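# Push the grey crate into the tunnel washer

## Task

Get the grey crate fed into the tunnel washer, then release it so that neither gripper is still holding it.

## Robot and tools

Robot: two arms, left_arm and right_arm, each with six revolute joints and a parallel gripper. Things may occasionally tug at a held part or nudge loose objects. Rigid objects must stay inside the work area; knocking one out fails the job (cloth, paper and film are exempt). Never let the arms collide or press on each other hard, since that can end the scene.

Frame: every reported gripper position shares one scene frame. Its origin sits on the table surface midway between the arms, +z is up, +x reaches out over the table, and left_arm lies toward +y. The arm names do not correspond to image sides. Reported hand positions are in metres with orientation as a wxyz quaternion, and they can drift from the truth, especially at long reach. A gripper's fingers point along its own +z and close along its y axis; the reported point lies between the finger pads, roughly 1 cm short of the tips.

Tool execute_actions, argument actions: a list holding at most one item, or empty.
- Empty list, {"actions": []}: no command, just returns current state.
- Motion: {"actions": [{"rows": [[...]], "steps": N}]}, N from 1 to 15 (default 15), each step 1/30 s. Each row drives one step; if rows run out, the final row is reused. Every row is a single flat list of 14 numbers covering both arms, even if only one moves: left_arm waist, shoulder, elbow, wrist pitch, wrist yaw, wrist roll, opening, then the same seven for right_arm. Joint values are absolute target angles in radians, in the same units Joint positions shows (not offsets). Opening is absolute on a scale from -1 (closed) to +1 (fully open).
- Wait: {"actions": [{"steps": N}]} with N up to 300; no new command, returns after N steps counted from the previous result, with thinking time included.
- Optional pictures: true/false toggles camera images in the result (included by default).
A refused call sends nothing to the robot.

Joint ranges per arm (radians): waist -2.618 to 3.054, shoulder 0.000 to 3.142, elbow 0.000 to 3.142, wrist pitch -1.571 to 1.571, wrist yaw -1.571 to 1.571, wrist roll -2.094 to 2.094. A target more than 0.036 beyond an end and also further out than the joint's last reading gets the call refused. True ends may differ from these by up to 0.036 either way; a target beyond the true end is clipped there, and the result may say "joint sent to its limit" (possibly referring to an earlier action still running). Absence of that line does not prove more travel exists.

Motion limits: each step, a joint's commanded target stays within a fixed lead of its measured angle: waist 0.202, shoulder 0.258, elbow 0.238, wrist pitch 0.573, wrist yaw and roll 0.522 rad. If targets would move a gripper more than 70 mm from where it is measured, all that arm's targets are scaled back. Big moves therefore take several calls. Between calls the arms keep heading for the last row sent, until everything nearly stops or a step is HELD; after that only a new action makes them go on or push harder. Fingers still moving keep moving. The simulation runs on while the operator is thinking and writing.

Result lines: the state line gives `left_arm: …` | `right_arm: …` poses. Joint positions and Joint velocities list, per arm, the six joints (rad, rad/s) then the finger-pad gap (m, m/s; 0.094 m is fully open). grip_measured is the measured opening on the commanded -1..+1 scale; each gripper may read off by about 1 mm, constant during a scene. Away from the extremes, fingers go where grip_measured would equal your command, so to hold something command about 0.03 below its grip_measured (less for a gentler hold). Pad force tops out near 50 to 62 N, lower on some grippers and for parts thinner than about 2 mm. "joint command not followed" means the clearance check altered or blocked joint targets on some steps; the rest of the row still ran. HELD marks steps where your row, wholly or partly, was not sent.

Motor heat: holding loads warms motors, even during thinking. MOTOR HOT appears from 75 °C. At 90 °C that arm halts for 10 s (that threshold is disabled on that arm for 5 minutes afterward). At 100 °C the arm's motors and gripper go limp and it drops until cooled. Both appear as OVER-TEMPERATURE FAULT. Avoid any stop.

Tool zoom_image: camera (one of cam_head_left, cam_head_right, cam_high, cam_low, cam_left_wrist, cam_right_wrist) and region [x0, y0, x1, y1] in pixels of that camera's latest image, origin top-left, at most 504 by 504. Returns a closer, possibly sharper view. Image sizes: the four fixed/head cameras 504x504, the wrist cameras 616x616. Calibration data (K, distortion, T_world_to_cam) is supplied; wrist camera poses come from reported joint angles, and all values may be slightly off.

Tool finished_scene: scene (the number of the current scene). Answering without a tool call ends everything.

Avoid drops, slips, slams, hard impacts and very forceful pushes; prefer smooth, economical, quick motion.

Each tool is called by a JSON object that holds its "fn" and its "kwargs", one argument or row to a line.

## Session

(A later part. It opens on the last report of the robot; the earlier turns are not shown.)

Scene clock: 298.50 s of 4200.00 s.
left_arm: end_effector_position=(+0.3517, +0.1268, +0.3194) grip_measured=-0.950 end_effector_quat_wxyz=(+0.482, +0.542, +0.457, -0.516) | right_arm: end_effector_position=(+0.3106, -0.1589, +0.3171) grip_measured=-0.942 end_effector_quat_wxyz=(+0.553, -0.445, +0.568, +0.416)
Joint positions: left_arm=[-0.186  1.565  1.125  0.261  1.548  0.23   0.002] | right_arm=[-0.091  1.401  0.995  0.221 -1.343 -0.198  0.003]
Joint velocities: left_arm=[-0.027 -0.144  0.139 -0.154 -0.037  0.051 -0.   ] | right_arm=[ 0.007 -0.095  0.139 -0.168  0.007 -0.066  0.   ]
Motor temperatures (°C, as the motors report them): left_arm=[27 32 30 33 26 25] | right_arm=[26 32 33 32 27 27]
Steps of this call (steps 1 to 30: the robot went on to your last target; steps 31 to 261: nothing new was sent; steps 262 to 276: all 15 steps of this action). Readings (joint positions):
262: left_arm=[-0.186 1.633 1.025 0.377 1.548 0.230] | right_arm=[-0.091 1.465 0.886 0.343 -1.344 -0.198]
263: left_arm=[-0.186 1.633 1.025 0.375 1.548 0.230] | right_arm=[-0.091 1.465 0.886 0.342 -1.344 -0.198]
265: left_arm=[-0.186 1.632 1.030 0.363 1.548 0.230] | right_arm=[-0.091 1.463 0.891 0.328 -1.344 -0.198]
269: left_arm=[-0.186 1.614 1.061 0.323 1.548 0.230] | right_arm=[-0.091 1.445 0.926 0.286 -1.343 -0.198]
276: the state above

{"fn": "execute_actions", "kwargs": {
  "actions": [
    {"rows": [[-0.195,1.567,1.164,0.237,1.548,0.224,-1,-0.075,1.408,1.039,0.201,-1.349,-0.189,-1],[-0.192,1.575,1.171,0.241,1.547,0.221,-1,-0.074,1.422,1.051,0.206,-1.350,-0.186,-1],[-0.189,1.585,1.181,0.246,1.547,0.218,-1,-0.071,1.440,1.067,0.213,-1.352,-0.183,-1],[-0.186,1.596,1.192,0.251,1.546,0.215,-1,-0.069,1.462,1.086,0.221,-1.354,-0.180,-1],[-0.182,1.609,1.205,0.257,1.545,0.211,-1,-0.066,1.486,1.108,0.230,-1.356,-0.176,-1],[-0.178,1.622,1.218,0.264,1.545,0.207,-1,-0.063,1.510,1.129,0.239,-1.358,-0.172,-1],[-0.174,1.636,1.231,0.270,1.544,0.203,-1,-0.061,1.535,1.150,0.249,-1.360,-0.168,-1],[-0.169,1.649,1.243,0.276,1.543,0.198,-1,-0.058,1.559,1.171,0.258,-1.362,-0.163,-1],[-0.165,1.662,1.256,0.283,1.543,0.194,-1,-0.055,1.583,1.192,0.267,-1.364,-0.159,-1],[-0.161,1.675,1.269,0.289,1.542,0.190,-1,-0.052,1.607,1.214,0.276,-1.366,-0.155,-1],[-0.158,1.686,1.280,0.295,1.541,0.187,-1,-0.050,1.629,1.233,0.284,-1.368,-0.152,-1],[-0.155,1.696,1.290,0.299,1.541,0.184,-1,-0.047,1.647,1.249,0.291,-1.370,-0.149,-1],[-0.153,1.702,1.295,0.302,1.540,0.182,-1,-0.046,1.658,1.259,0.295,-1.371,-0.147,-1],[-0.151,1.707,1.300,0.304,1.540,0.180,-1,-0.045,1.666,1.266,0.298,-1.372,-0.145,-1],[-0.151,1.708,1.301,0.305,1.540,0.180,-1,-0.045,1.669,1.268,0.299,-1.372,-0.145,-1]], "steps": 15}
  ]
}}

Scene clock: 359.00 s of 4200.00 s.
left_arm: end_effector_position=(+0.3999, +0.1353, +0.3125) grip_measured=-0.950 end_effector_quat_wxyz=(+0.483, +0.520, +0.482, -0.513) | right_arm: end_effector_position=(+0.3734, -0.1519, +0.3080) grip_measured=-0.942 end_effector_quat_wxyz=(+0.537, -0.442, +0.570, +0.437)
Joint positions: left_arm=[-0.146  1.712  1.259  0.264  1.537  0.195  0.002] | right_arm=[-0.068  1.67   1.221  0.253 -1.355 -0.167  0.003]
Joint velocities: left_arm=[ 0.056  0.164  0.125  0.11  -0.051 -0.022  0.001] | right_arm=[0.061 0.295 0.178 0.051 0.007 0.037 0.001]
Motor temperatures (°C, as the motors report them): left_arm=[27 34 32 33 26 25] | right_arm=[26 33 35 33 27 27]
Steps of this call (steps 1 to 30: the robot went on to your last target; steps 31 to 1800: nothing new was sent; steps 1801 to 1815: all 15 steps of this action). Readings (joint positions):
1801: left_arm=[-0.186 1.560 1.130 0.224 1.548 0.230] | right_arm=[-0.091 1.397 1.001 0.184 -1.344 -0.198]
1802: left_arm=[-0.186 1.562 1.131 0.224 1.548 0.229] | right_arm=[-0.091 1.401 1.004 0.184 -1.344 -0.198]
1804: left_arm=[-0.185 1.576 1.141 0.224 1.548 0.227] | right_arm=[-0.091 1.424 1.023 0.186 -1.348 -0.197]
1808: left_arm=[-0.173 1.629 1.188 0.234 1.545 0.217] | right_arm=[-0.086 1.517 1.102 0.205 -1.352 -0.188]
1815: the state above
camera_calibration (this result's frames):
cam_left_wrist: T_world_to_cam=[[-0.971164, 0.0849687, 0.222756, 0.303025], [-0.13335, 0.580918, -0.802965, 0.254883], [-0.197629, -0.809515, -0.552836, 0.471981], [0, 0, 0, 1]] pos_world=[0.421553, 0.208262, 0.39809]
cam_right_wrist: T_world_to_cam=[[0.971184, -0.21281, 0.107297, -0.426487], [-0.0727089, -0.693305, -0.716967, 0.159169], [0.226967, 0.688506, -0.6888, 0.357448], [0, 0, 0, 1]] pos_world=[0.344642, -0.226513, 0.40609]

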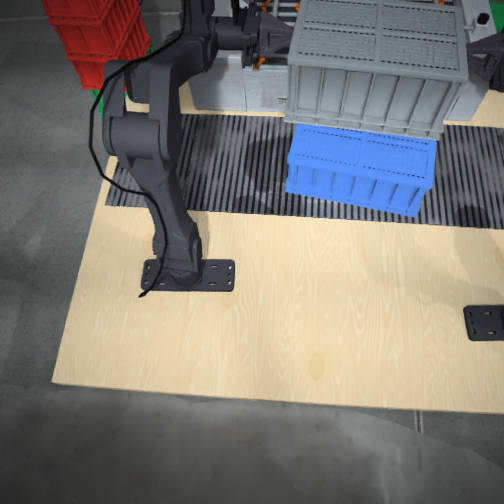

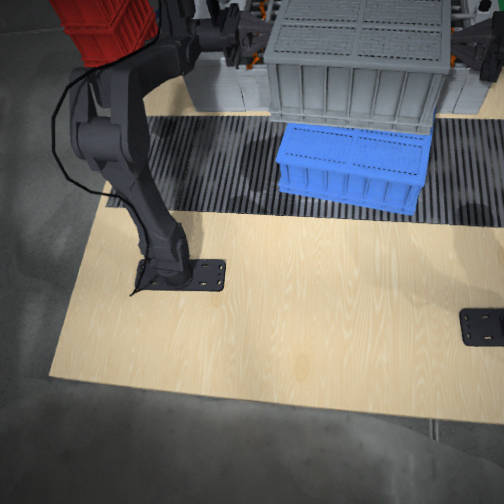

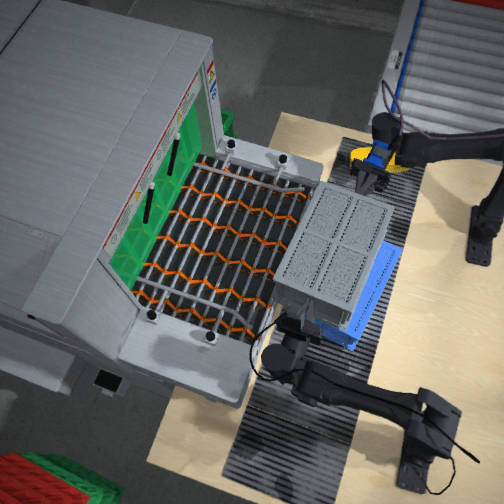

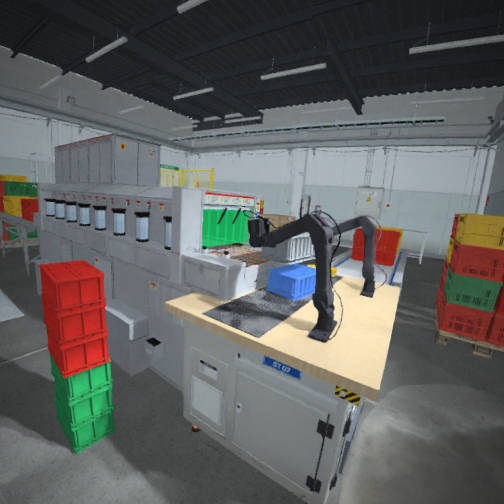

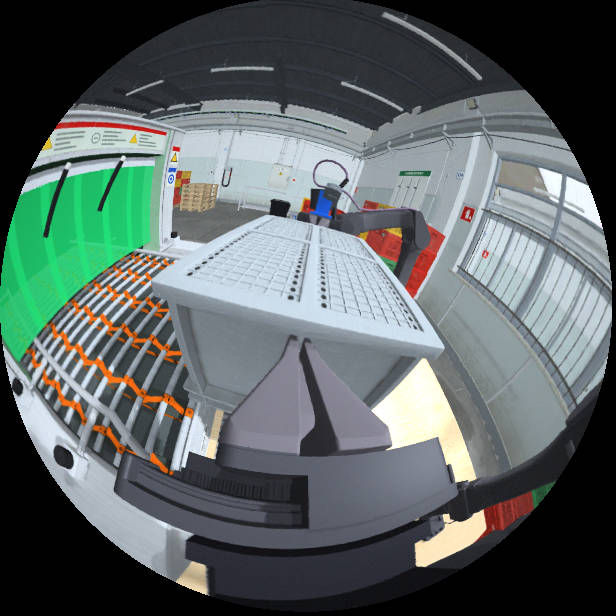

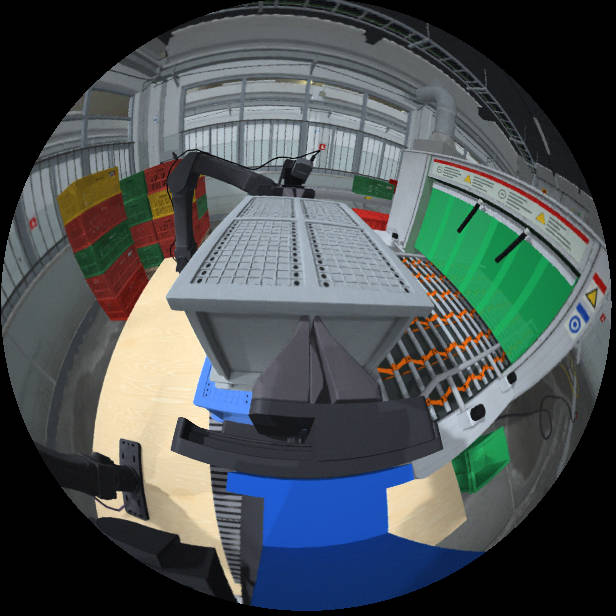

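{"fn": "execute_actions", "kwargs": {
  "actions": [],
  "pictures": false
}}

Scene clock: 361.03 s of 4200.00 s.
left_arm: end_effector_position=(+0.4026, +0.1360, +0.3113) grip_measured=-0.950 end_effector_quat_wxyz=(+0.484, +0.519, +0.484, -0.513) | right_arm: end_effector_position=(+0.3756, -0.1513, +0.3075) grip_measured=-0.942 end_effector_quat_wxyz=(+0.537, -0.443, +0.568, +0.439)
Joint positions: left_arm=[-0.144  1.72   1.262  0.277  1.536  0.187  0.002] | right_arm=[-0.067  1.682  1.227  0.273 -1.359 -0.157  0.003]
Joint velocities: left_arm=[-0.007  0.007 -0.007 -0.051  0.007 -0.022  0.001] | right_arm=[-0.002 -0.017 -0.007 -0.066  0.007  0.007 -0.   ]
Motor temperatures (°C, as the motors report them): left_arm=[27 34 32 34 26 25] | right_arm=[26 34 35 34 27 27]
Steps of this call (steps 1 to 30: the robot went on to your last target; steps 31 to 61: nothing new was sent). Readings (joint positions):
1: left_arm=[-0.144 1.716 1.261 0.266 1.536 0.193] | right_arm=[-0.068 1.678 1.226 0.257 -1.355 -0.165]
2: left_arm=[-0.144 1.719 1.262 0.268 1.536 0.192] | right_arm=[-0.067 1.681 1.227 0.259 -1.355 -0.164]
4: left_arm=[-0.144 1.720 1.262 0.269 1.536 0.190] | right_arm=[-0.067 1.682 1.227 0.262 -1.357 -0.161]
8: left_arm=[-0.144 1.720 1.262 0.274 1.536 0.188] | right_arm=[-0.067 1.682 1.227 0.269 -1.359 -0.159]
61: the state above
All arms were judged still, so your last target was given up. Only a new action makes them travel on or press farther. Fingers that are still opening or closing keep moving.

{"fn": "execute_actions", "kwargs": {
  "actions": [
    {"rows": [[-0.150,1.712,1.306,0.307,1.540,0.178,-1,-0.044,1.676,1.277,0.300,-1.373,-0.143,-1],[-0.148,1.718,1.315,0.309,1.539,0.175,-1,-0.043,1.688,1.293,0.301,-1.375,-0.140,-1],[-0.145,1.727,1.327,0.313,1.539,0.171,-1,-0.042,1.705,1.314,0.304,-1.377,-0.136,-1],[-0.142,1.737,1.341,0.317,1.538,0.166,-1,-0.040,1.724,1.339,0.306,-1.380,-0.131,-1],[-0.139,1.749,1.357,0.322,1.537,0.161,-1,-0.038,1.746,1.367,0.309,-1.383,-0.126,-1],[-0.136,1.760,1.372,0.327,1.537,0.156,-1,-0.036,1.767,1.395,0.312,-1.386,-0.120,-1],[-0.133,1.772,1.388,0.332,1.536,0.151,-1,-0.035,1.789,1.423,0.315,-1.390,-0.115,-1],[-0.129,1.784,1.404,0.336,1.535,0.145,-1,-0.033,1.811,1.450,0.317,-1.393,-0.110,-1],[-0.126,1.795,1.419,0.341,1.535,0.140,-1,-0.031,1.832,1.478,0.320,-1.396,-0.104,-1],[-0.123,1.807,1.435,0.346,1.534,0.135,-1,-0.029,1.854,1.506,0.323,-1.399,-0.099,-1],[-0.120,1.817,1.449,0.350,1.533,0.130,-1,-0.027,1.873,1.531,0.325,-1.402,-0.094,-1],[-0.117,1.826,1.461,0.354,1.533,0.126,-1,-0.026,1.890,1.552,0.328,-1.404,-0.090,-1],[-0.115,1.831,1.468,0.356,1.532,0.123,-1,-0.025,1.899,1.565,0.329,-1.406,-0.087,-1],[-0.114,1.835,1.473,0.357,1.532,0.122,-1,-0.024,1.907,1.574,0.330,-1.407,-0.086,-1],[-0.114,1.836,1.475,0.358,1.532,0.121,-1,-0.024,1.909,1.577,0.330,-1.407,-0.085,-1]], "steps": 15}
  ],
  "pictures": false
}}

Scene clock: 372.90 s of 4200.00 s.
left_arm: end_effector_position=(+0.4437, +0.1463, +0.3266) grip_measured=-0.950 end_effector_quat_wxyz=(+0.507, +0.522, +0.478, -0.491) | right_arm: end_effector_position=(+0.4305, -0.1423, +0.3227) grip_measured=-0.942 end_effector_quat_wxyz=(+0.544, -0.465, +0.540, +0.443)
Joint positions: left_arm=[-0.109  1.836  1.434  0.324  1.534  0.139  0.002] | right_arm=[-0.048  1.911  1.528  0.299 -1.39  -0.112  0.003]
Joint velocities: left_arm=[ 0.051  0.154  0.115 -0.007  0.007 -0.095  0.001] | right_arm=[ 0.037  0.281  0.227  0.007 -0.066 -0.007  0.   ]
Motor temperatures (°C, as the motors report them): left_arm=[27 34 32 34 26 25] | right_arm=[26 35 36 35 27 27]
Steps of this call (steps 1 to 341: nothing new was sent; steps 342 to 356: all 15 steps of this action). Readings (joint positions):
342: left_arm=[-0.144 1.720 1.262 0.277 1.536 0.187] | right_arm=[-0.067 1.682 1.228 0.273 -1.360 -0.156]
343: left_arm=[-0.143 1.721 1.264 0.277 1.536 0.185] | right_arm=[-0.067 1.685 1.234 0.273 -1.362 -0.156]
345: left_arm=[-0.141 1.729 1.282 0.279 1.536 0.182] | right_arm=[-0.067 1.701 1.263 0.273 -1.367 -0.152]
349: left_arm=[-0.131 1.765 1.346 0.295 1.536 0.168] | right_arm=[-0.061 1.776 1.371 0.281 -1.378 -0.139]
356: the state above

{"fn": "execute_actions", "kwargs": {
  "actions": [
    {"rows": [[-0.113,1.841,1.482,0.358,1.532,0.119,-1,-0.024,1.917,1.588,0.328,-1.408,-0.083,-1],[-0.113,1.850,1.493,0.359,1.531,0.116,-1,-0.023,1.930,1.607,0.325,-1.409,-0.080,-1],[-0.111,1.862,1.508,0.360,1.530,0.112,-1,-0.023,1.949,1.633,0.320,-1.410,-0.076,-1],[-0.110,1.876,1.526,0.361,1.529,0.107,-1,-0.022,1.970,1.662,0.314,-1.412,-0.071,-1],[-0.108,1.892,1.545,0.362,1.527,0.102,-1,-0.022,1.994,1.695,0.308,-1.414,-0.066,-1],[-0.107,1.907,1.565,0.363,1.526,0.096,-1,-0.021,2.018,1.729,0.302,-1.416,-0.061,-1],[-0.105,1.923,1.585,0.364,1.525,0.091,-1,-0.021,2.042,1.762,0.296,-1.419,-0.056,-1],[-0.103,1.939,1.605,0.365,1.523,0.086,-1,-0.020,2.065,1.795,0.290,-1.421,-0.050,-1],[-0.102,1.954,1.625,0.366,1.522,0.080,-1,-0.019,2.089,1.829,0.284,-1.423,-0.045,-1],[-0.100,1.970,1.644,0.367,1.520,0.075,-1,-0.019,2.113,1.862,0.278,-1.425,-0.040,-1],[-0.099,1.984,1.662,0.368,1.519,0.070,-1,-0.018,2.134,1.892,0.272,-1.427,-0.035,-1],[-0.097,1.996,1.677,0.369,1.518,0.066,-1,-0.018,2.153,1.917,0.267,-1.428,-0.031,-1],[-0.097,2.003,1.686,0.370,1.518,0.063,-1,-0.017,2.163,1.932,0.265,-1.429,-0.028,-1],[-0.096,2.008,1.693,0.370,1.517,0.062,-1,-0.017,2.171,1.943,0.263,-1.430,-0.027,-1],[-0.096,2.010,1.695,0.370,1.517,0.061,-1,-0.017,2.174,1.947,0.262,-1.430,-0.026,-1]], "steps": 15}
  ]
}}

Scene clock: 382.90 s of 4200.00 s.
left_arm: end_effector_position=(+0.4934, +0.1513, +0.3273) grip_measured=-0.950 end_effector_quat_wxyz=(+0.517, +0.518, +0.482, -0.483) | right_arm: end_effector_position=(+0.4891, -0.1378, +0.3229) grip_measured=-0.942 end_effector_quat_wxyz=(+0.542, -0.475, +0.525, +0.453)
Joint positions: left_arm=[-0.092  2.01   1.652  0.346  1.525  0.081  0.002] | right_arm=[-0.042  2.178  1.893  0.272 -1.421 -0.052  0.003]
Joint velocities: left_arm=[ 0.017  0.252  0.149  0.051 -0.022 -0.095 -0.   ] | right_arm=[ 0.027  0.31   0.266 -0.198 -0.022  0.125  0.001]
Motor temperatures (°C, as the motors report them): left_arm=[27 35 32 35 26 25] | right_arm=[26 37 36 35 27 27]
Steps of this call (steps 1 to 30: the robot went on to your last target; steps 31 to 285: nothing new was sent; steps 286 to 300: all 15 steps of this action). Readings (joint positions):
286: left_arm=[-0.107 1.847 1.438 0.329 1.534 0.126] | right_arm=[-0.047 1.925 1.537 0.304 -1.397 -0.098]
287: left_arm=[-0.107 1.849 1.441 0.329 1.534 0.126] | right_arm=[-0.047 1.929 1.544 0.304 -1.399 -0.097]
289: left_arm=[-0.106 1.862 1.464 0.330 1.535 0.122] | right_arm=[-0.047 1.948 1.581 0.302 -1.404 -0.093]
293: left_arm=[-0.102 1.912 1.543 0.338 1.533 0.110] | right_arm=[-0.047 2.029 1.709 0.298 -1.413 -0.079]
300: the state above
camera_calibration (this result's frames):
cam_left_wrist: T_world_to_cam=[[-0.986661, 0.0215107, 0.161361, 0.426552], [-0.121029, 0.565968, -0.815495, 0.270257], [-0.108867, -0.824146, -0.555815, 0.470911], [0, 0, 0, 1]] pos_world=[0.504838, 0.225968, 0.413303]
cam_right_wrist: T_world_to_cam=[[0.976775, -0.129555, 0.170661, -0.549178], [0.0392483, -0.674833, -0.736926, 0.14226], [0.21064, 0.72651, -0.654075, 0.333724], [0, 0, 0, 1]] pos_world=[0.460544, -0.217601, 0.416839]

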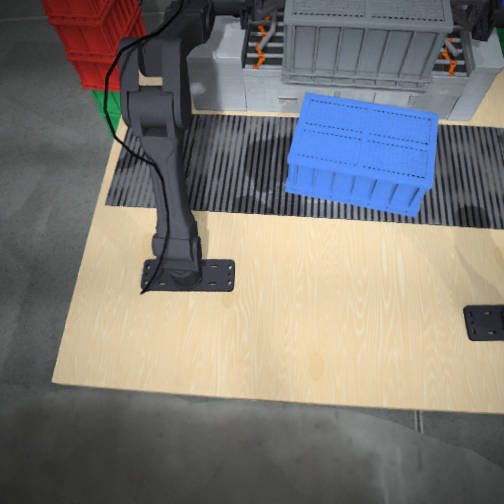

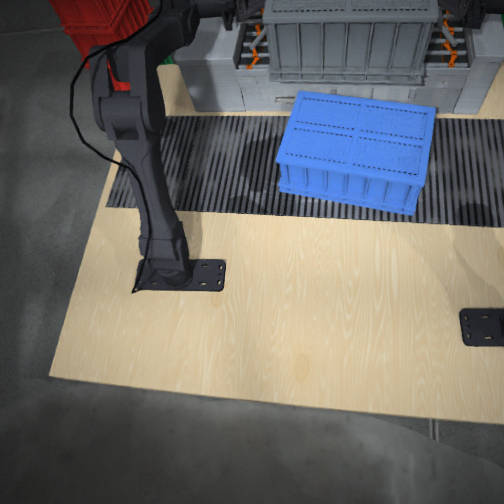

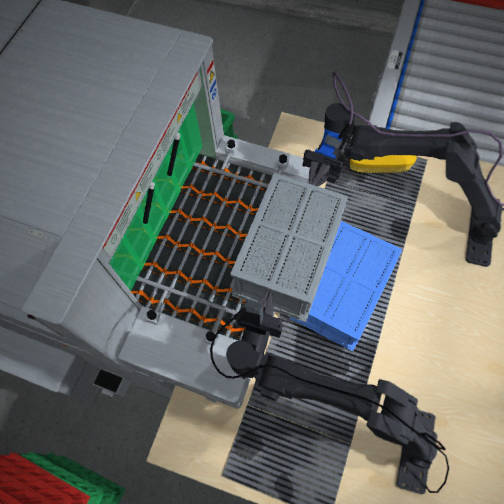

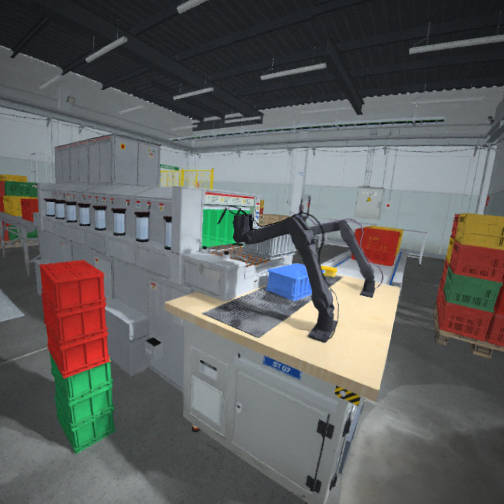

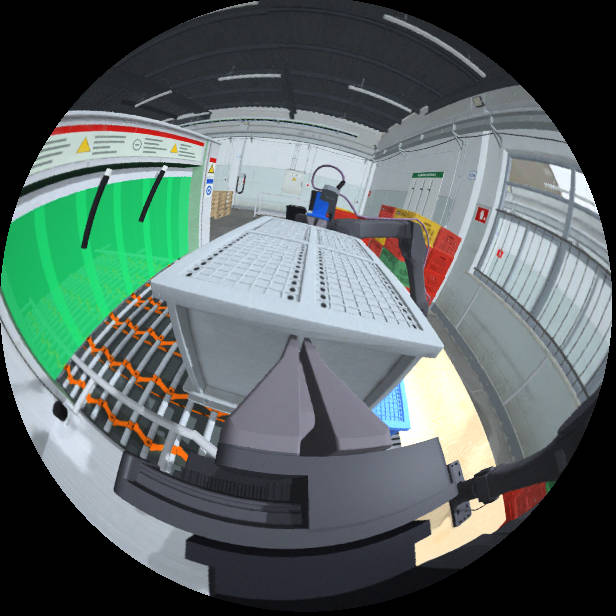

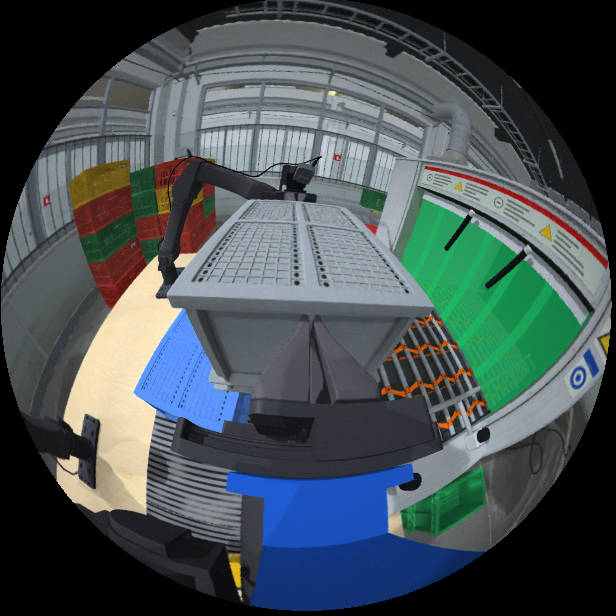

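{"fn": "execute_actions", "kwargs": {
  "actions": [
    {"rows": [[-0.096,2.014,1.701,0.371,1.517,0.059,-1,-0.017,2.181,1.957,0.261,-1.430,-0.024,-1],[-0.096,2.021,1.709,0.372,1.516,0.056,-1,-0.017,2.191,1.972,0.258,-1.431,-0.021,-1],[-0.095,2.030,1.720,0.373,1.515,0.052,-1,-0.017,2.204,1.992,0.255,-1.432,-0.017,-1],[-0.095,2.041,1.734,0.375,1.514,0.047,-1,-0.017,2.220,2.017,0.252,-1.433,-0.012,-1],[-0.094,2.054,1.749,0.377,1.513,0.042,-1,-0.017,2.239,2.045,0.248,-1.434,-0.007,-1],[-0.094,2.066,1.764,0.379,1.512,0.037,-1,-0.017,2.257,2.073,0.244,-1.435,-0.001,-1],[-0.094,2.078,1.779,0.381,1.512,0.031,-1,-0.016,2.275,2.100,0.239,-1.436,0.005,-1],[-0.093,2.091,1.794,0.383,1.511,0.026,-1,-0.016,2.294,2.128,0.235,-1.437,0.010,-1],[-0.093,2.102,1.808,0.385,1.510,0.021,-1,-0.016,2.310,2.153,0.232,-1.438,0.015,-1],[-0.092,2.111,1.819,0.386,1.509,0.017,-1,-0.016,2.323,2.173,0.229,-1.439,0.019,-1],[-0.092,2.118,1.827,0.387,1.508,0.014,-1,-0.016,2.333,2.188,0.226,-1.440,0.022,-1],[-0.092,2.122,1.833,0.388,1.508,0.012,-1,-0.016,2.340,2.198,0.225,-1.440,0.024,-1]], "steps": 15}
  ],
  "pictures": false
}}

Scene clock: 400.27 s of 4200.00 s.
left_arm: end_effector_position=(+0.5238, +0.1525, +0.3216) grip_measured=-0.950 end_effector_quat_wxyz=(+0.517, +0.511, +0.488, -0.484) | right_arm: end_effector_position=(+0.5218, -0.1364, +0.3189) grip_measured=-0.942 end_effector_quat_wxyz=(+0.537, -0.474, +0.522, +0.462)
Joint positions: left_arm=[-0.086  2.129  1.797  0.363  1.519  0.026  0.002] | right_arm=[-0.041  2.354  2.155  0.227 -1.436  0.002  0.003]
Joint velocities: left_arm=[ 0.007  0.11  -0.007 -0.037  0.022 -0.081  0.   ] | right_arm=[ 0.007  0.095  0.007 -0.022 -0.051  0.037 -0.   ]
Motor temperatures (°C, as the motors report them): left_arm=[27 38 33 35 26 25] | right_arm=[26 44 36 34 27 27]
Steps of this call (steps 1 to 30: the robot went on to your last target; steps 31 to 506: nothing new was sent; steps 507 to 521: all 15 steps of this action). Readings (joint positions):
507: left_arm=[-0.090 2.028 1.655 0.347 1.524 0.066] | right_arm=[-0.041 2.197 1.908 0.256 -1.424 -0.039]
508: left_arm=[-0.090 2.029 1.658 0.347 1.524 0.065] | right_arm=[-0.041 2.198 1.913 0.254 -1.425 -0.039]
510: left_arm=[-0.090 2.037 1.676 0.347 1.524 0.061] | right_arm=[-0.041 2.213 1.943 0.249 -1.428 -0.035]
514: left_arm=[-0.088 2.071 1.738 0.354 1.523 0.049] | right_arm=[-0.041 2.271 2.050 0.243 -1.433 -0.021]
521: the state above

{"fn": "execute_actions", "kwargs": {
  "actions": [
    {"rows": [[-0.092,2.126,1.838,0.388,1.508,0.011,-1,-0.016,2.346,2.208,0.222,-1.440,0.025,-1],[-0.092,2.132,1.846,0.388,1.507,0.009,-1,-0.016,2.355,2.224,0.218,-1.441,0.027,-1],[-0.091,2.140,1.856,0.388,1.507,0.007,-1,-0.016,2.368,2.244,0.212,-1.441,0.029,-1],[-0.091,2.149,1.869,0.389,1.507,0.004,-1,-0.016,2.384,2.270,0.205,-1.442,0.032,-1],[-0.090,2.160,1.883,0.389,1.506,0.000,-1,-0.016,2.402,2.300,0.197,-1.443,0.036,-1],[-0.090,2.171,1.897,0.389,1.506,-0.003,-1,-0.016,2.421,2.332,0.188,-1.443,0.039,-1],[-0.090,2.182,1.912,0.389,1.505,-0.006,-1,-0.015,2.441,2.365,0.179,-1.444,0.042,-1],[-0.089,2.193,1.926,0.389,1.504,-0.010,-1,-0.015,2.461,2.398,0.170,-1.445,0.046,-1],[-0.089,2.202,1.939,0.390,1.504,-0.013,-1,-0.015,2.480,2.429,0.162,-1.446,0.049,-1],[-0.088,2.210,1.949,0.390,1.503,-0.015,-1,-0.015,2.496,2.455,0.155,-1.446,0.051,-1],[-0.088,2.216,1.957,0.390,1.503,-0.017,-1,-0.015,2.508,2.475,0.149,-1.447,0.053,-1],[-0.088,2.220,1.962,0.390,1.503,-0.018,-1,-0.015,2.515,2.487,0.146,-1.447,0.054,-1]], "steps": 15}
  ]
}}

Scene clock: 409.40 s of 4200.00 s.
left_arm: end_effector_position=(+0.5465, +0.1531, +0.3183) grip_measured=-0.950 end_effector_quat_wxyz=(+0.520, +0.510, +0.487, -0.481) | right_arm: end_effector_position=(+0.5469, -0.1359, +0.3149) grip_measured=-0.942 end_effector_quat_wxyz=(+0.537, -0.478, +0.517, +0.465)
Joint positions: left_arm=[-0.083  2.226  1.926  0.369  1.516 -0.007  0.002] | right_arm=[-0.041  2.53   2.443  0.155 -1.447  0.035  0.003]
Joint velocities: left_arm=[-0.022  0.105  0.002  0.022  0.007 -0.051 -0.001] | right_arm=[-0.007  0.129  0.046 -0.11  -0.037  0.051 -0.   ]
Motor temperatures (°C, as the motors report them): left_arm=[27 40 33 35 26 25] | right_arm=[26 46 37 34 27 27]
Steps of this call (steps 1 to 15: the robot went on to your last target; steps 16 to 259: nothing new was sent; steps 260 to 274: all 15 steps of this action). Readings (joint positions):
260: left_arm=[-0.086 2.138 1.797 0.363 1.519 0.016] | right_arm=[-0.041 2.362 2.158 0.218 -1.437 0.009]
261: left_arm=[-0.086 2.138 1.799 0.363 1.519 0.016] | right_arm=[-0.041 2.365 2.165 0.215 -1.438 0.010]
263: left_arm=[-0.086 2.146 1.814 0.363 1.519 0.014] | right_arm=[-0.041 2.379 2.197 0.210 -1.441 0.013]
267: left_arm=[-0.084 2.177 1.871 0.366 1.519 0.007] | right_arm=[-0.041 2.439 2.312 0.191 -1.444 0.022]
274: the state above
camera_calibration (this result's frames):
cam_left_wrist: T_world_to_cam=[[-0.985618, 0.00505964, 0.168911, 0.479912], [-0.137128, 0.560185, -0.816939, 0.278383], [-0.0987548, -0.828352, -0.551435, 0.466935], [0, 0, 0, 1]] pos_world=[0.557296, 0.228412, 0.403843]
cam_right_wrist: T_world_to_cam=[[0.980991, -0.104236, 0.163678, -0.600662], [0.0535519, -0.665305, -0.744649, 0.131353], [0.186516, 0.739259, -0.647076, 0.327676], [0, 0, 0, 1]] pos_world=[0.521093, -0.217458, 0.408159]

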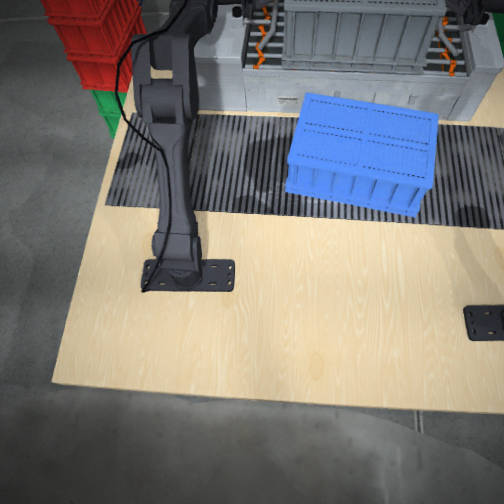

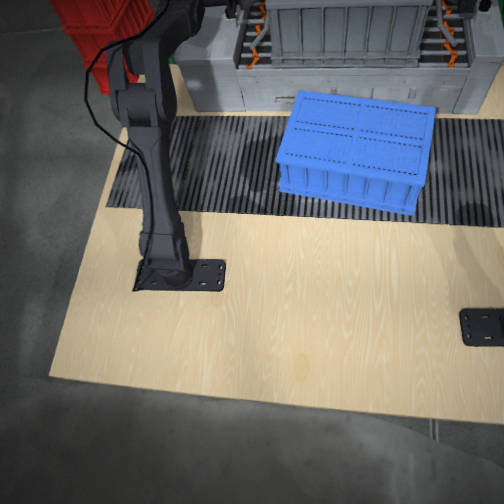

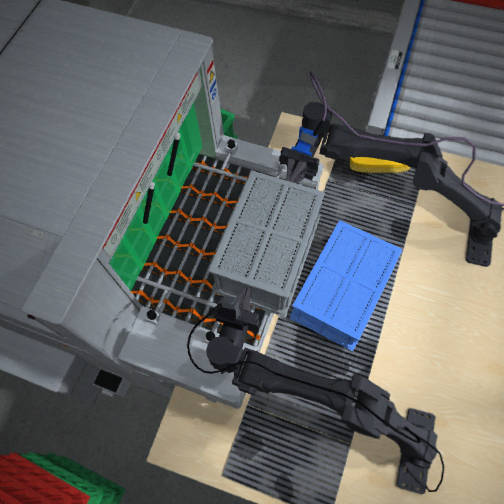

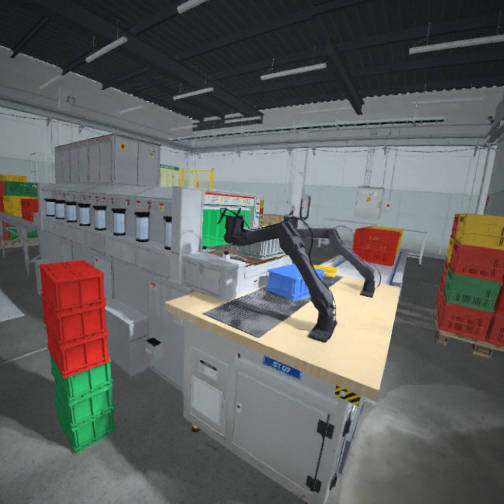

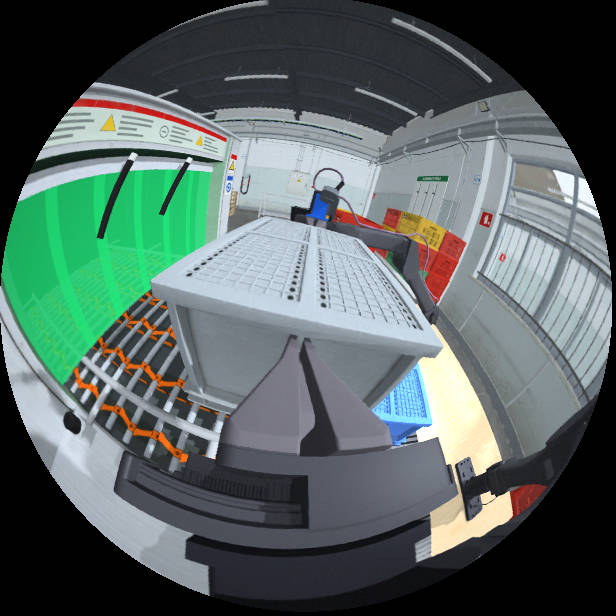

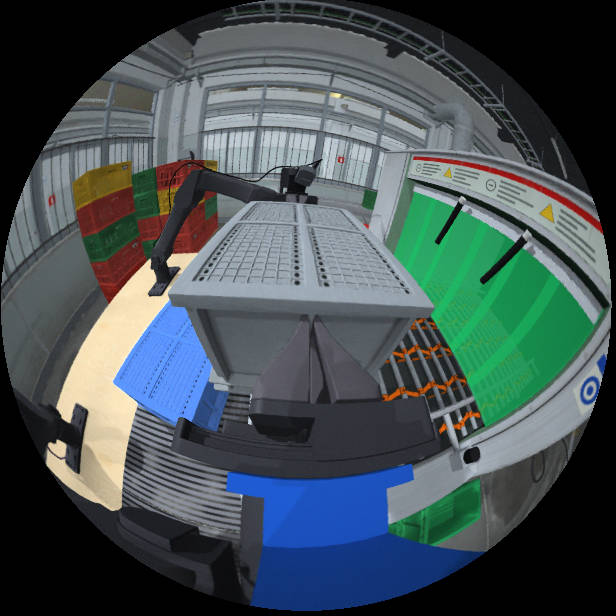

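{"fn": "execute_actions", "kwargs": {
  "actions": [
    {"rows": [[-0.088,2.222,1.962,0.392,1.503,-0.018,-1,-0.015,2.517,2.487,0.156,-1.447,0.054,-1],[-0.088,2.225,1.962,0.395,1.503,-0.018,-1,-0.015,2.519,2.487,0.166,-1.447,0.054,-1],[-0.088,2.229,1.962,0.399,1.503,-0.018,-1,-0.015,2.523,2.487,0.174,-1.447,0.054,-1],[-0.088,2.234,1.962,0.404,1.503,-0.018,-1,-0.015,2.527,2.487,0.180,-1.447,0.054,-1],[-0.088,2.239,1.962,0.409,1.503,-0.018,-1,-0.015,2.532,2.487,0.185,-1.447,0.054,-1],[-0.088,2.244,1.962,0.414,1.503,-0.018,-1,-0.015,2.536,2.487,0.190,-1.447,0.054,-1],[-0.088,2.249,1.962,0.419,1.503,-0.018,-1,-0.015,2.541,2.487,0.194,-1.447,0.054,-1],[-0.088,2.254,1.962,0.424,1.503,-0.018,-1,-0.015,2.545,2.487,0.199,-1.447,0.054,-1],[-0.088,2.259,1.962,0.429,1.503,-0.018,-1,-0.015,2.550,2.487,0.203,-1.447,0.054,-1],[-0.088,2.264,1.962,0.434,1.503,-0.018,-1,-0.015,2.554,2.487,0.208,-1.447,0.054,-1],[-0.088,2.269,1.962,0.439,1.503,-0.018,-1,-0.015,2.558,2.487,0.212,-1.447,0.054,-1],[-0.088,2.273,1.962,0.443,1.503,-0.018,-1,-0.015,2.562,2.487,0.216,-1.447,0.054,-1],[-0.088,2.276,1.962,0.446,1.503,-0.018,-1,-0.015,2.565,2.487,0.219,-1.447,0.054,-1],[-0.088,2.278,1.962,0.448,1.503,-0.018,-1,-0.015,2.567,2.487,0.221,-1.447,0.054,-1],[-0.088,2.280,1.962,0.450,1.503,-0.018,-1,-0.015,2.568,2.487,0.222,-1.447,0.054,-1]], "steps": 15}
  ]
}}

Scene clock: 419.97 s of 4200.00 s.
left_arm: end_effector_position=(+0.5574, +0.1531, +0.2926) grip_measured=-0.950 end_effector_quat_wxyz=(+0.515, +0.505, +0.494, -0.487) | right_arm: end_effector_position=(+0.5557, -0.1357, +0.2914) grip_measured=-0.942 end_effector_quat_wxyz=(+0.531, -0.473, +0.523, +0.470)
Joint positions: left_arm=[-0.083  2.285  1.926  0.412  1.516 -0.014  0.002] | right_arm=[-0.041  2.581  2.45   0.183 -1.448  0.041  0.003]
Joint velocities: left_arm=[ 0.007  0.154 -0.012  0.022 -0.007 -0.051  0.   ] | right_arm=[-0.002  0.144 -0.002 -0.022 -0.022 -0.007 -0.001]
Motor temperatures (°C, as the motors report them): left_arm=[27 41 33 35 26 25] | right_arm=[26 50 37 34 27 27]
Steps of this call (steps 1 to 30: the robot went on to your last target; steps 31 to 302: nothing new was sent; steps 303 to 317: all 15 steps of this action). Readings (joint positions):
303: left_arm=[-0.083 2.236 1.926 0.369 1.516 -0.014] | right_arm=[-0.041 2.537 2.444 0.142 -1.447 0.039]
304: left_arm=[-0.083 2.236 1.926 0.369 1.516 -0.014] | right_arm=[-0.041 2.537 2.444 0.142 -1.447 0.039]
306: left_arm=[-0.083 2.236 1.926 0.371 1.516 -0.014] | right_arm=[-0.041 2.537 2.444 0.144 -1.447 0.040]
310: left_arm=[-0.083 2.245 1.926 0.385 1.516 -0.014] | right_arm=[-0.041 2.545 2.448 0.160 -1.448 0.040]
317: the state above
camera_calibration (this result's frames):
cam_left_wrist: T_world_to_cam=[[-0.9815, 0.00424062, 0.191414, 0.48618], [-0.15619, 0.560489, -0.8133, 0.268411], [-0.110734, -0.828151, -0.549458, 0.45989], [0, 0, 0, 1]] pos_world=[0.570034, 0.228355, 0.377927]
cam_right_wrist: T_world_to_cam=[[0.984342, -0.103503, 0.142683, -0.601072], [0.0381895, -0.665007, -0.74586, 0.122383], [0.172084, 0.739631, -0.650641, 0.319835], [0, 0, 0, 1]] pos_world=[0.531948, -0.217387, 0.385141]

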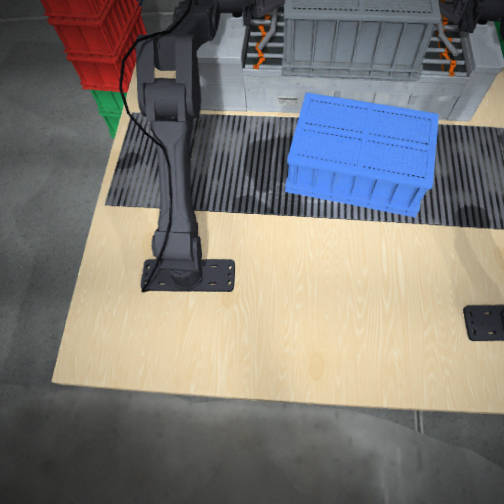

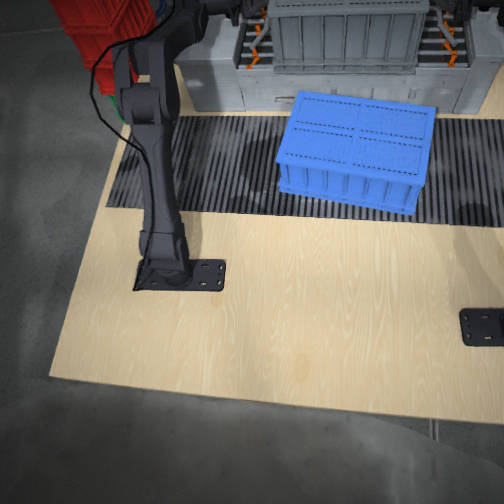

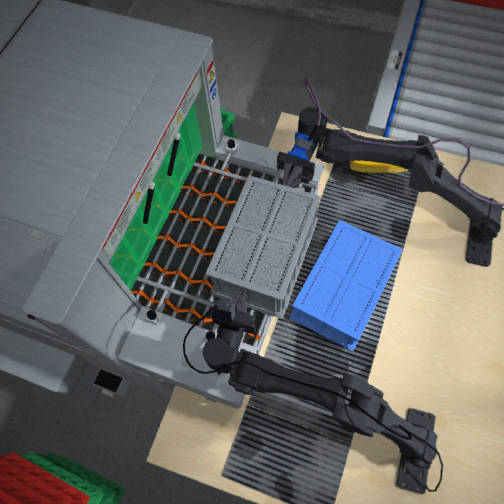

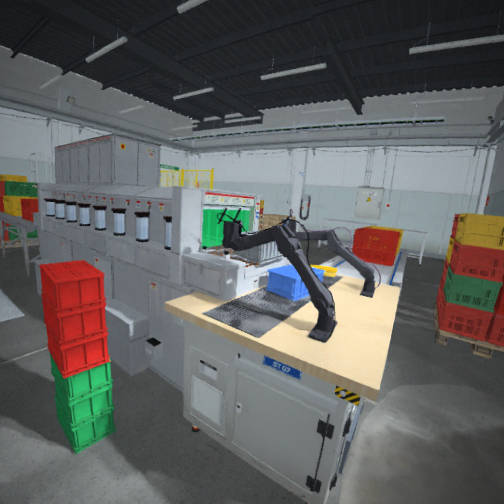

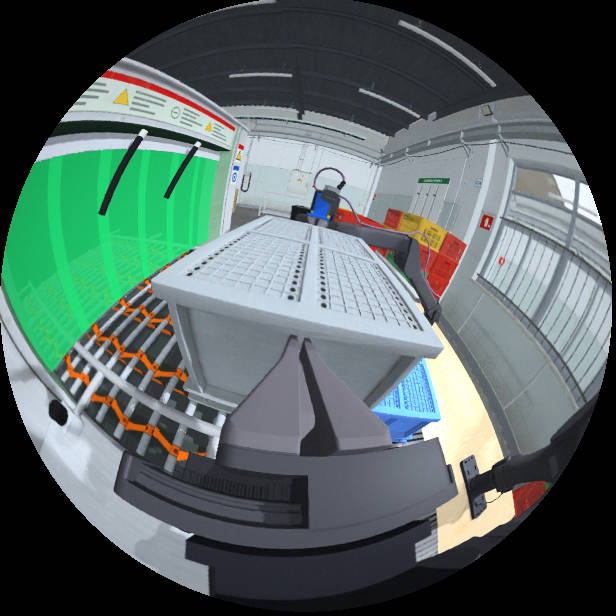

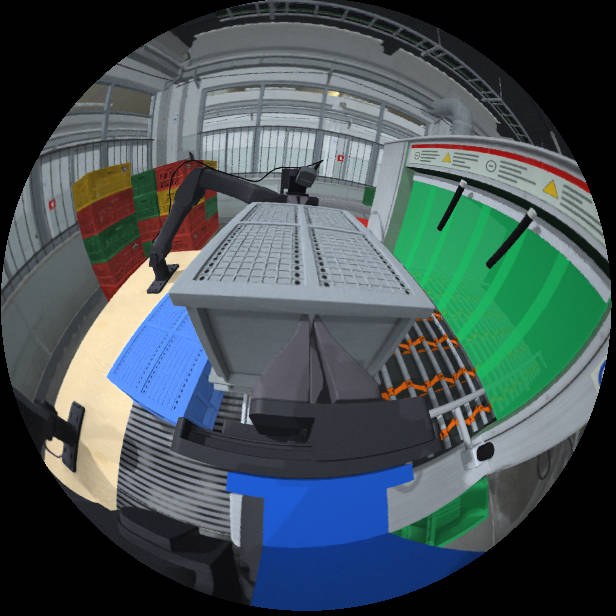

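Continue lowering slowly to detect contact.

{"fn": "execute_actions", "kwargs": {
  "actions": [
    {"rows": [[-0.088,2.283,1.962,0.454,1.503,-0.018,-1,-0.015,2.571,2.487,0.226,-1.447,0.054,-1],[-0.088,2.286,1.962,0.458,1.503,-0.018,-1,-0.015,2.573,2.487,0.229,-1.447,0.054,-1],[-0.088,2.289,1.962,0.461,1.503,-0.018,-1,-0.015,2.576,2.487,0.232,-1.447,0.054,-1],[-0.088,2.292,1.962,0.464,1.503,-0.018,-1,-0.015,2.579,2.487,0.235,-1.447,0.054,-1],[-0.088,2.295,1.962,0.467,1.503,-0.018,-1,-0.015,2.581,2.487,0.238,-1.447,0.054,-1],[-0.088,2.298,1.962,0.470,1.503,-0.018,-1,-0.015,2.584,2.487,0.241,-1.447,0.054,-1],[-0.088,2.301,1.962,0.473,1.503,-0.018,-1,-0.015,2.587,2.487,0.244,-1.447,0.054,-1],[-0.088,2.304,1.962,0.476,1.503,-0.018,-1,-0.015,2.589,2.487,0.247,-1.447,0.054,-1],[-0.088,2.307,1.962,0.479,1.503,-0.018,-1,-0.015,2.592,2.487,0.250,-1.447,0.054,-1],[-0.088,2.310,1.962,0.482,1.503,-0.018,-1,-0.015,2.595,2.487,0.253,-1.447,0.054,-1],[-0.088,2.313,1.962,0.485,1.503,-0.018,-1,-0.015,2.597,2.487,0.256,-1.447,0.054,-1],[-0.088,2.316,1.962,0.488,1.503,-0.018,-1,-0.015,2.600,2.487,0.259,-1.447,0.054,-1]], "steps": 15}
  ],
  "pictures": false
}}

Scene clock: 428.23 s of 4200.00 s.
left_arm: end_effector_position=(+0.5640, +0.1531, +0.2799) grip_measured=-0.950 end_effector_quat_wxyz=(+0.520, +0.508, +0.490, -0.481) | right_arm: end_effector_position=(+0.5609, -0.1357, +0.2793) grip_measured=-0.942 end_effector_quat_wxyz=(+0.537, -0.477, +0.518, +0.465)
Joint positions: left_arm=[-0.082  2.32   1.93   0.462  1.512 -0.014  0.002] | right_arm=[-0.041  2.611  2.452  0.231 -1.445  0.042  0.003]
Joint velocities: left_arm=[ 0.012 -0.007  0.027  0.037 -0.051 -0.066  0.   ] | right_arm=[ 0.012  0.007  0.002  0.081 -0.037 -0.051  0.   ]
Motor temperatures (°C, as the motors report them): left_arm=[27 43 33 35 26 25] | right_arm=[26 52 37 35 27 27]
Steps of this call (steps 1 to 30: the robot went on to your last target; steps 31 to 233: nothing new was sent; steps 234 to 248: all 15 steps of this action). Readings (joint positions):
234: left_arm=[-0.082 2.298 1.926 0.424 1.516 -0.014] | right_arm=[-0.041 2.595 2.450 0.194 -1.448 0.041]
235: left_arm=[-0.082 2.298 1.926 0.425 1.516 -0.014] | right_arm=[-0.041 2.595 2.450 0.196 -1.448 0.041]
237: left_arm=[-0.082 2.298 1.926 0.428 1.516 -0.014] | right_arm=[-0.041 2.595 2.450 0.199 -1.448 0.041]
241: left_arm=[-0.082 2.300 1.926 0.440 1.516 -0.014] | right_arm=[-0.041 2.596 2.450 0.210 -1.448 0.041]
248: the state above

{"fn": "execute_actions", "kwargs": {
  "actions": [
    {"rows": [[-0.088,2.319,1.960,0.488,1.506,-0.018,-1,-0.018,2.604,2.485,0.259,-1.447,0.050,-1],[-0.088,2.322,1.958,0.488,1.508,-0.018,-1,-0.021,2.608,2.483,0.259,-1.447,0.048,-1],[-0.087,2.325,1.956,0.488,1.510,-0.018,-1,-0.024,2.612,2.481,0.259,-1.447,0.046,-1],[-0.086,2.328,1.954,0.488,1.510,-0.018,-1,-0.027,2.616,2.479,0.259,-1.447,0.046,-1],[-0.085,2.330,1.952,0.488,1.510,-0.018,-1,-0.030,2.619,2.477,0.259,-1.447,0.046,-1]], "steps": 10}
  ]
}}

Scene clock: 431.80 s of 4200.00 s.
left_arm: end_effector_position=(+0.5642, +0.1531, +0.2792) grip_measured=-0.950 end_effector_quat_wxyz=(+0.521, +0.509, +0.489, -0.481) | right_arm: end_effector_position=(+0.5614, -0.1357, +0.2786) grip_measured=-0.942 end_effector_quat_wxyz=(+0.539, -0.478, +0.516, +0.463)
Joint positions: left_arm=[-0.082  2.323  1.93   0.47   1.513 -0.017  0.002] | right_arm=[-0.041  2.614  2.452  0.243 -1.445  0.043  0.003]
Joint velocities: left_arm=[ 0.012  0.007 -0.007  0.051  0.037 -0.022  0.   ] | right_arm=[ 0.007  0.012  0.007 -0.022  0.066 -0.081  0.001]
Motor temperatures (°C, as the motors report them): left_arm=[27 43 33 35 26 25] | right_arm=[26 52 37 35 27 27]
Steps of this call (steps 1 to 15: the robot went on to your last target; steps 16 to 97: nothing new was sent; steps 98 to 107: all 10 steps of this action). Readings (joint positions):
98: left_arm=[-0.082 2.320 1.930 0.463 1.512 -0.014] | right_arm=[-0.041 2.611 2.452 0.234 -1.445 0.043]
99: left_arm=[-0.082 2.321 1.930 0.464 1.512 -0.014] | right_arm=[-0.041 2.612 2.452 0.235 -1.445 0.043]
101: left_arm=[-0.082 2.322 1.930 0.465 1.513 -0.015] | right_arm=[-0.041 2.614 2.452 0.238 -1.445 0.043]
105: left_arm=[-0.082 2.323 1.930 0.470 1.513 -0.016] | right_arm=[-0.041 2.614 2.452 0.243 -1.445 0.043]
107: the state above
camera_calibration (this result's frames):
cam_left_wrist: T_world_to_cam=[[-0.98537, 0.00109536, 0.170425, 0.504017], [-0.140706, 0.559018, -0.817129, 0.251169], [-0.096166, -0.829155, -0.550686, 0.445545], [0, 0, 0, 1]] pos_world=[0.57483, 0.228466, 0.364696]
cam_right_wrist: T_world_to_cam=[[0.979927, -0.106601, 0.168461, -0.609975], [0.0558092, -0.664548, -0.745159, 0.102553], [0.191385, 0.739603, -0.645259, 0.29815], [0, 0, 0, 1]] pos_world=[0.534947, -0.217385, 0.371559]

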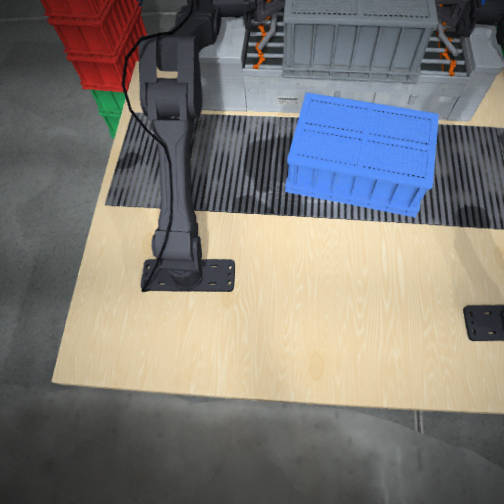

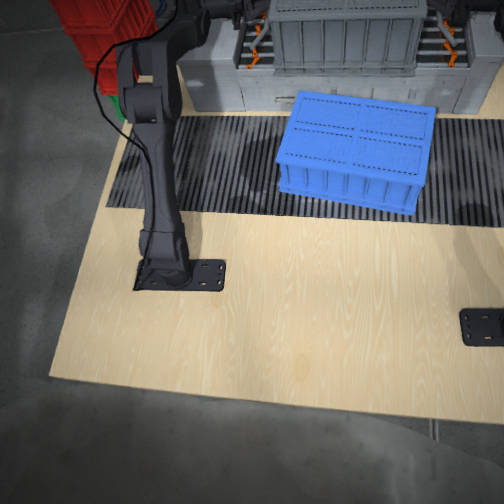

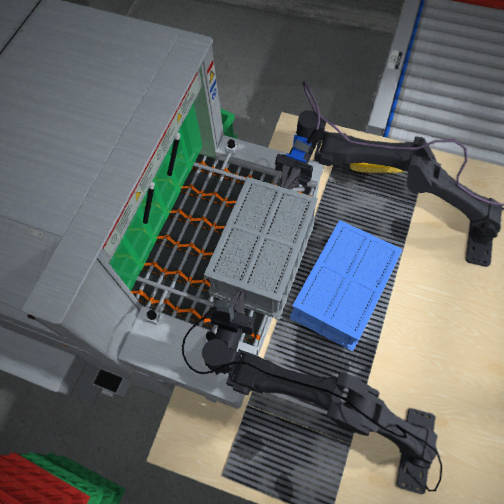

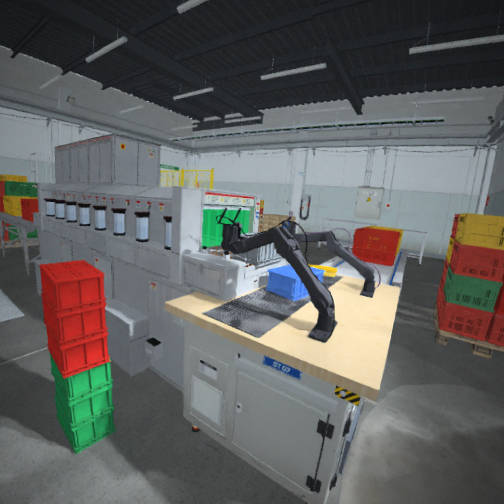

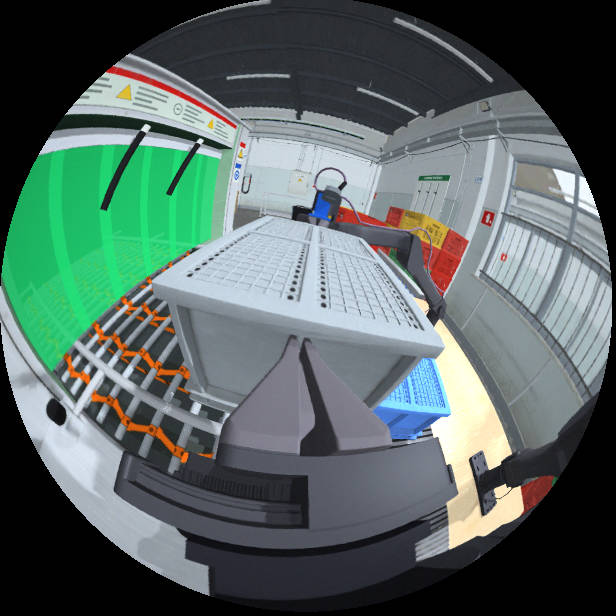

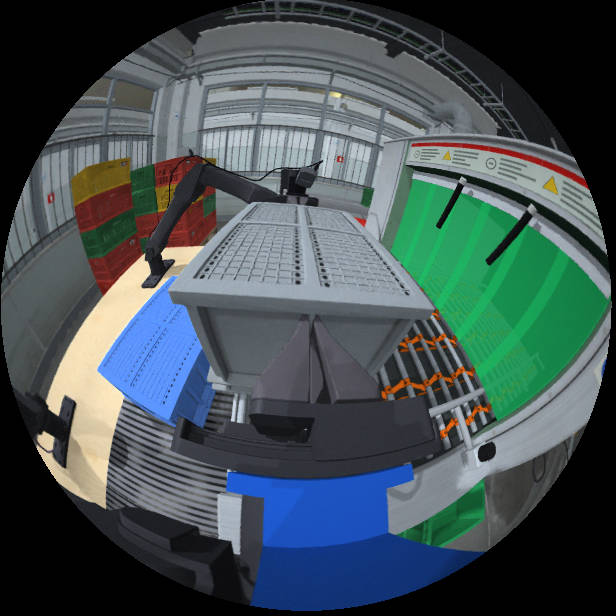

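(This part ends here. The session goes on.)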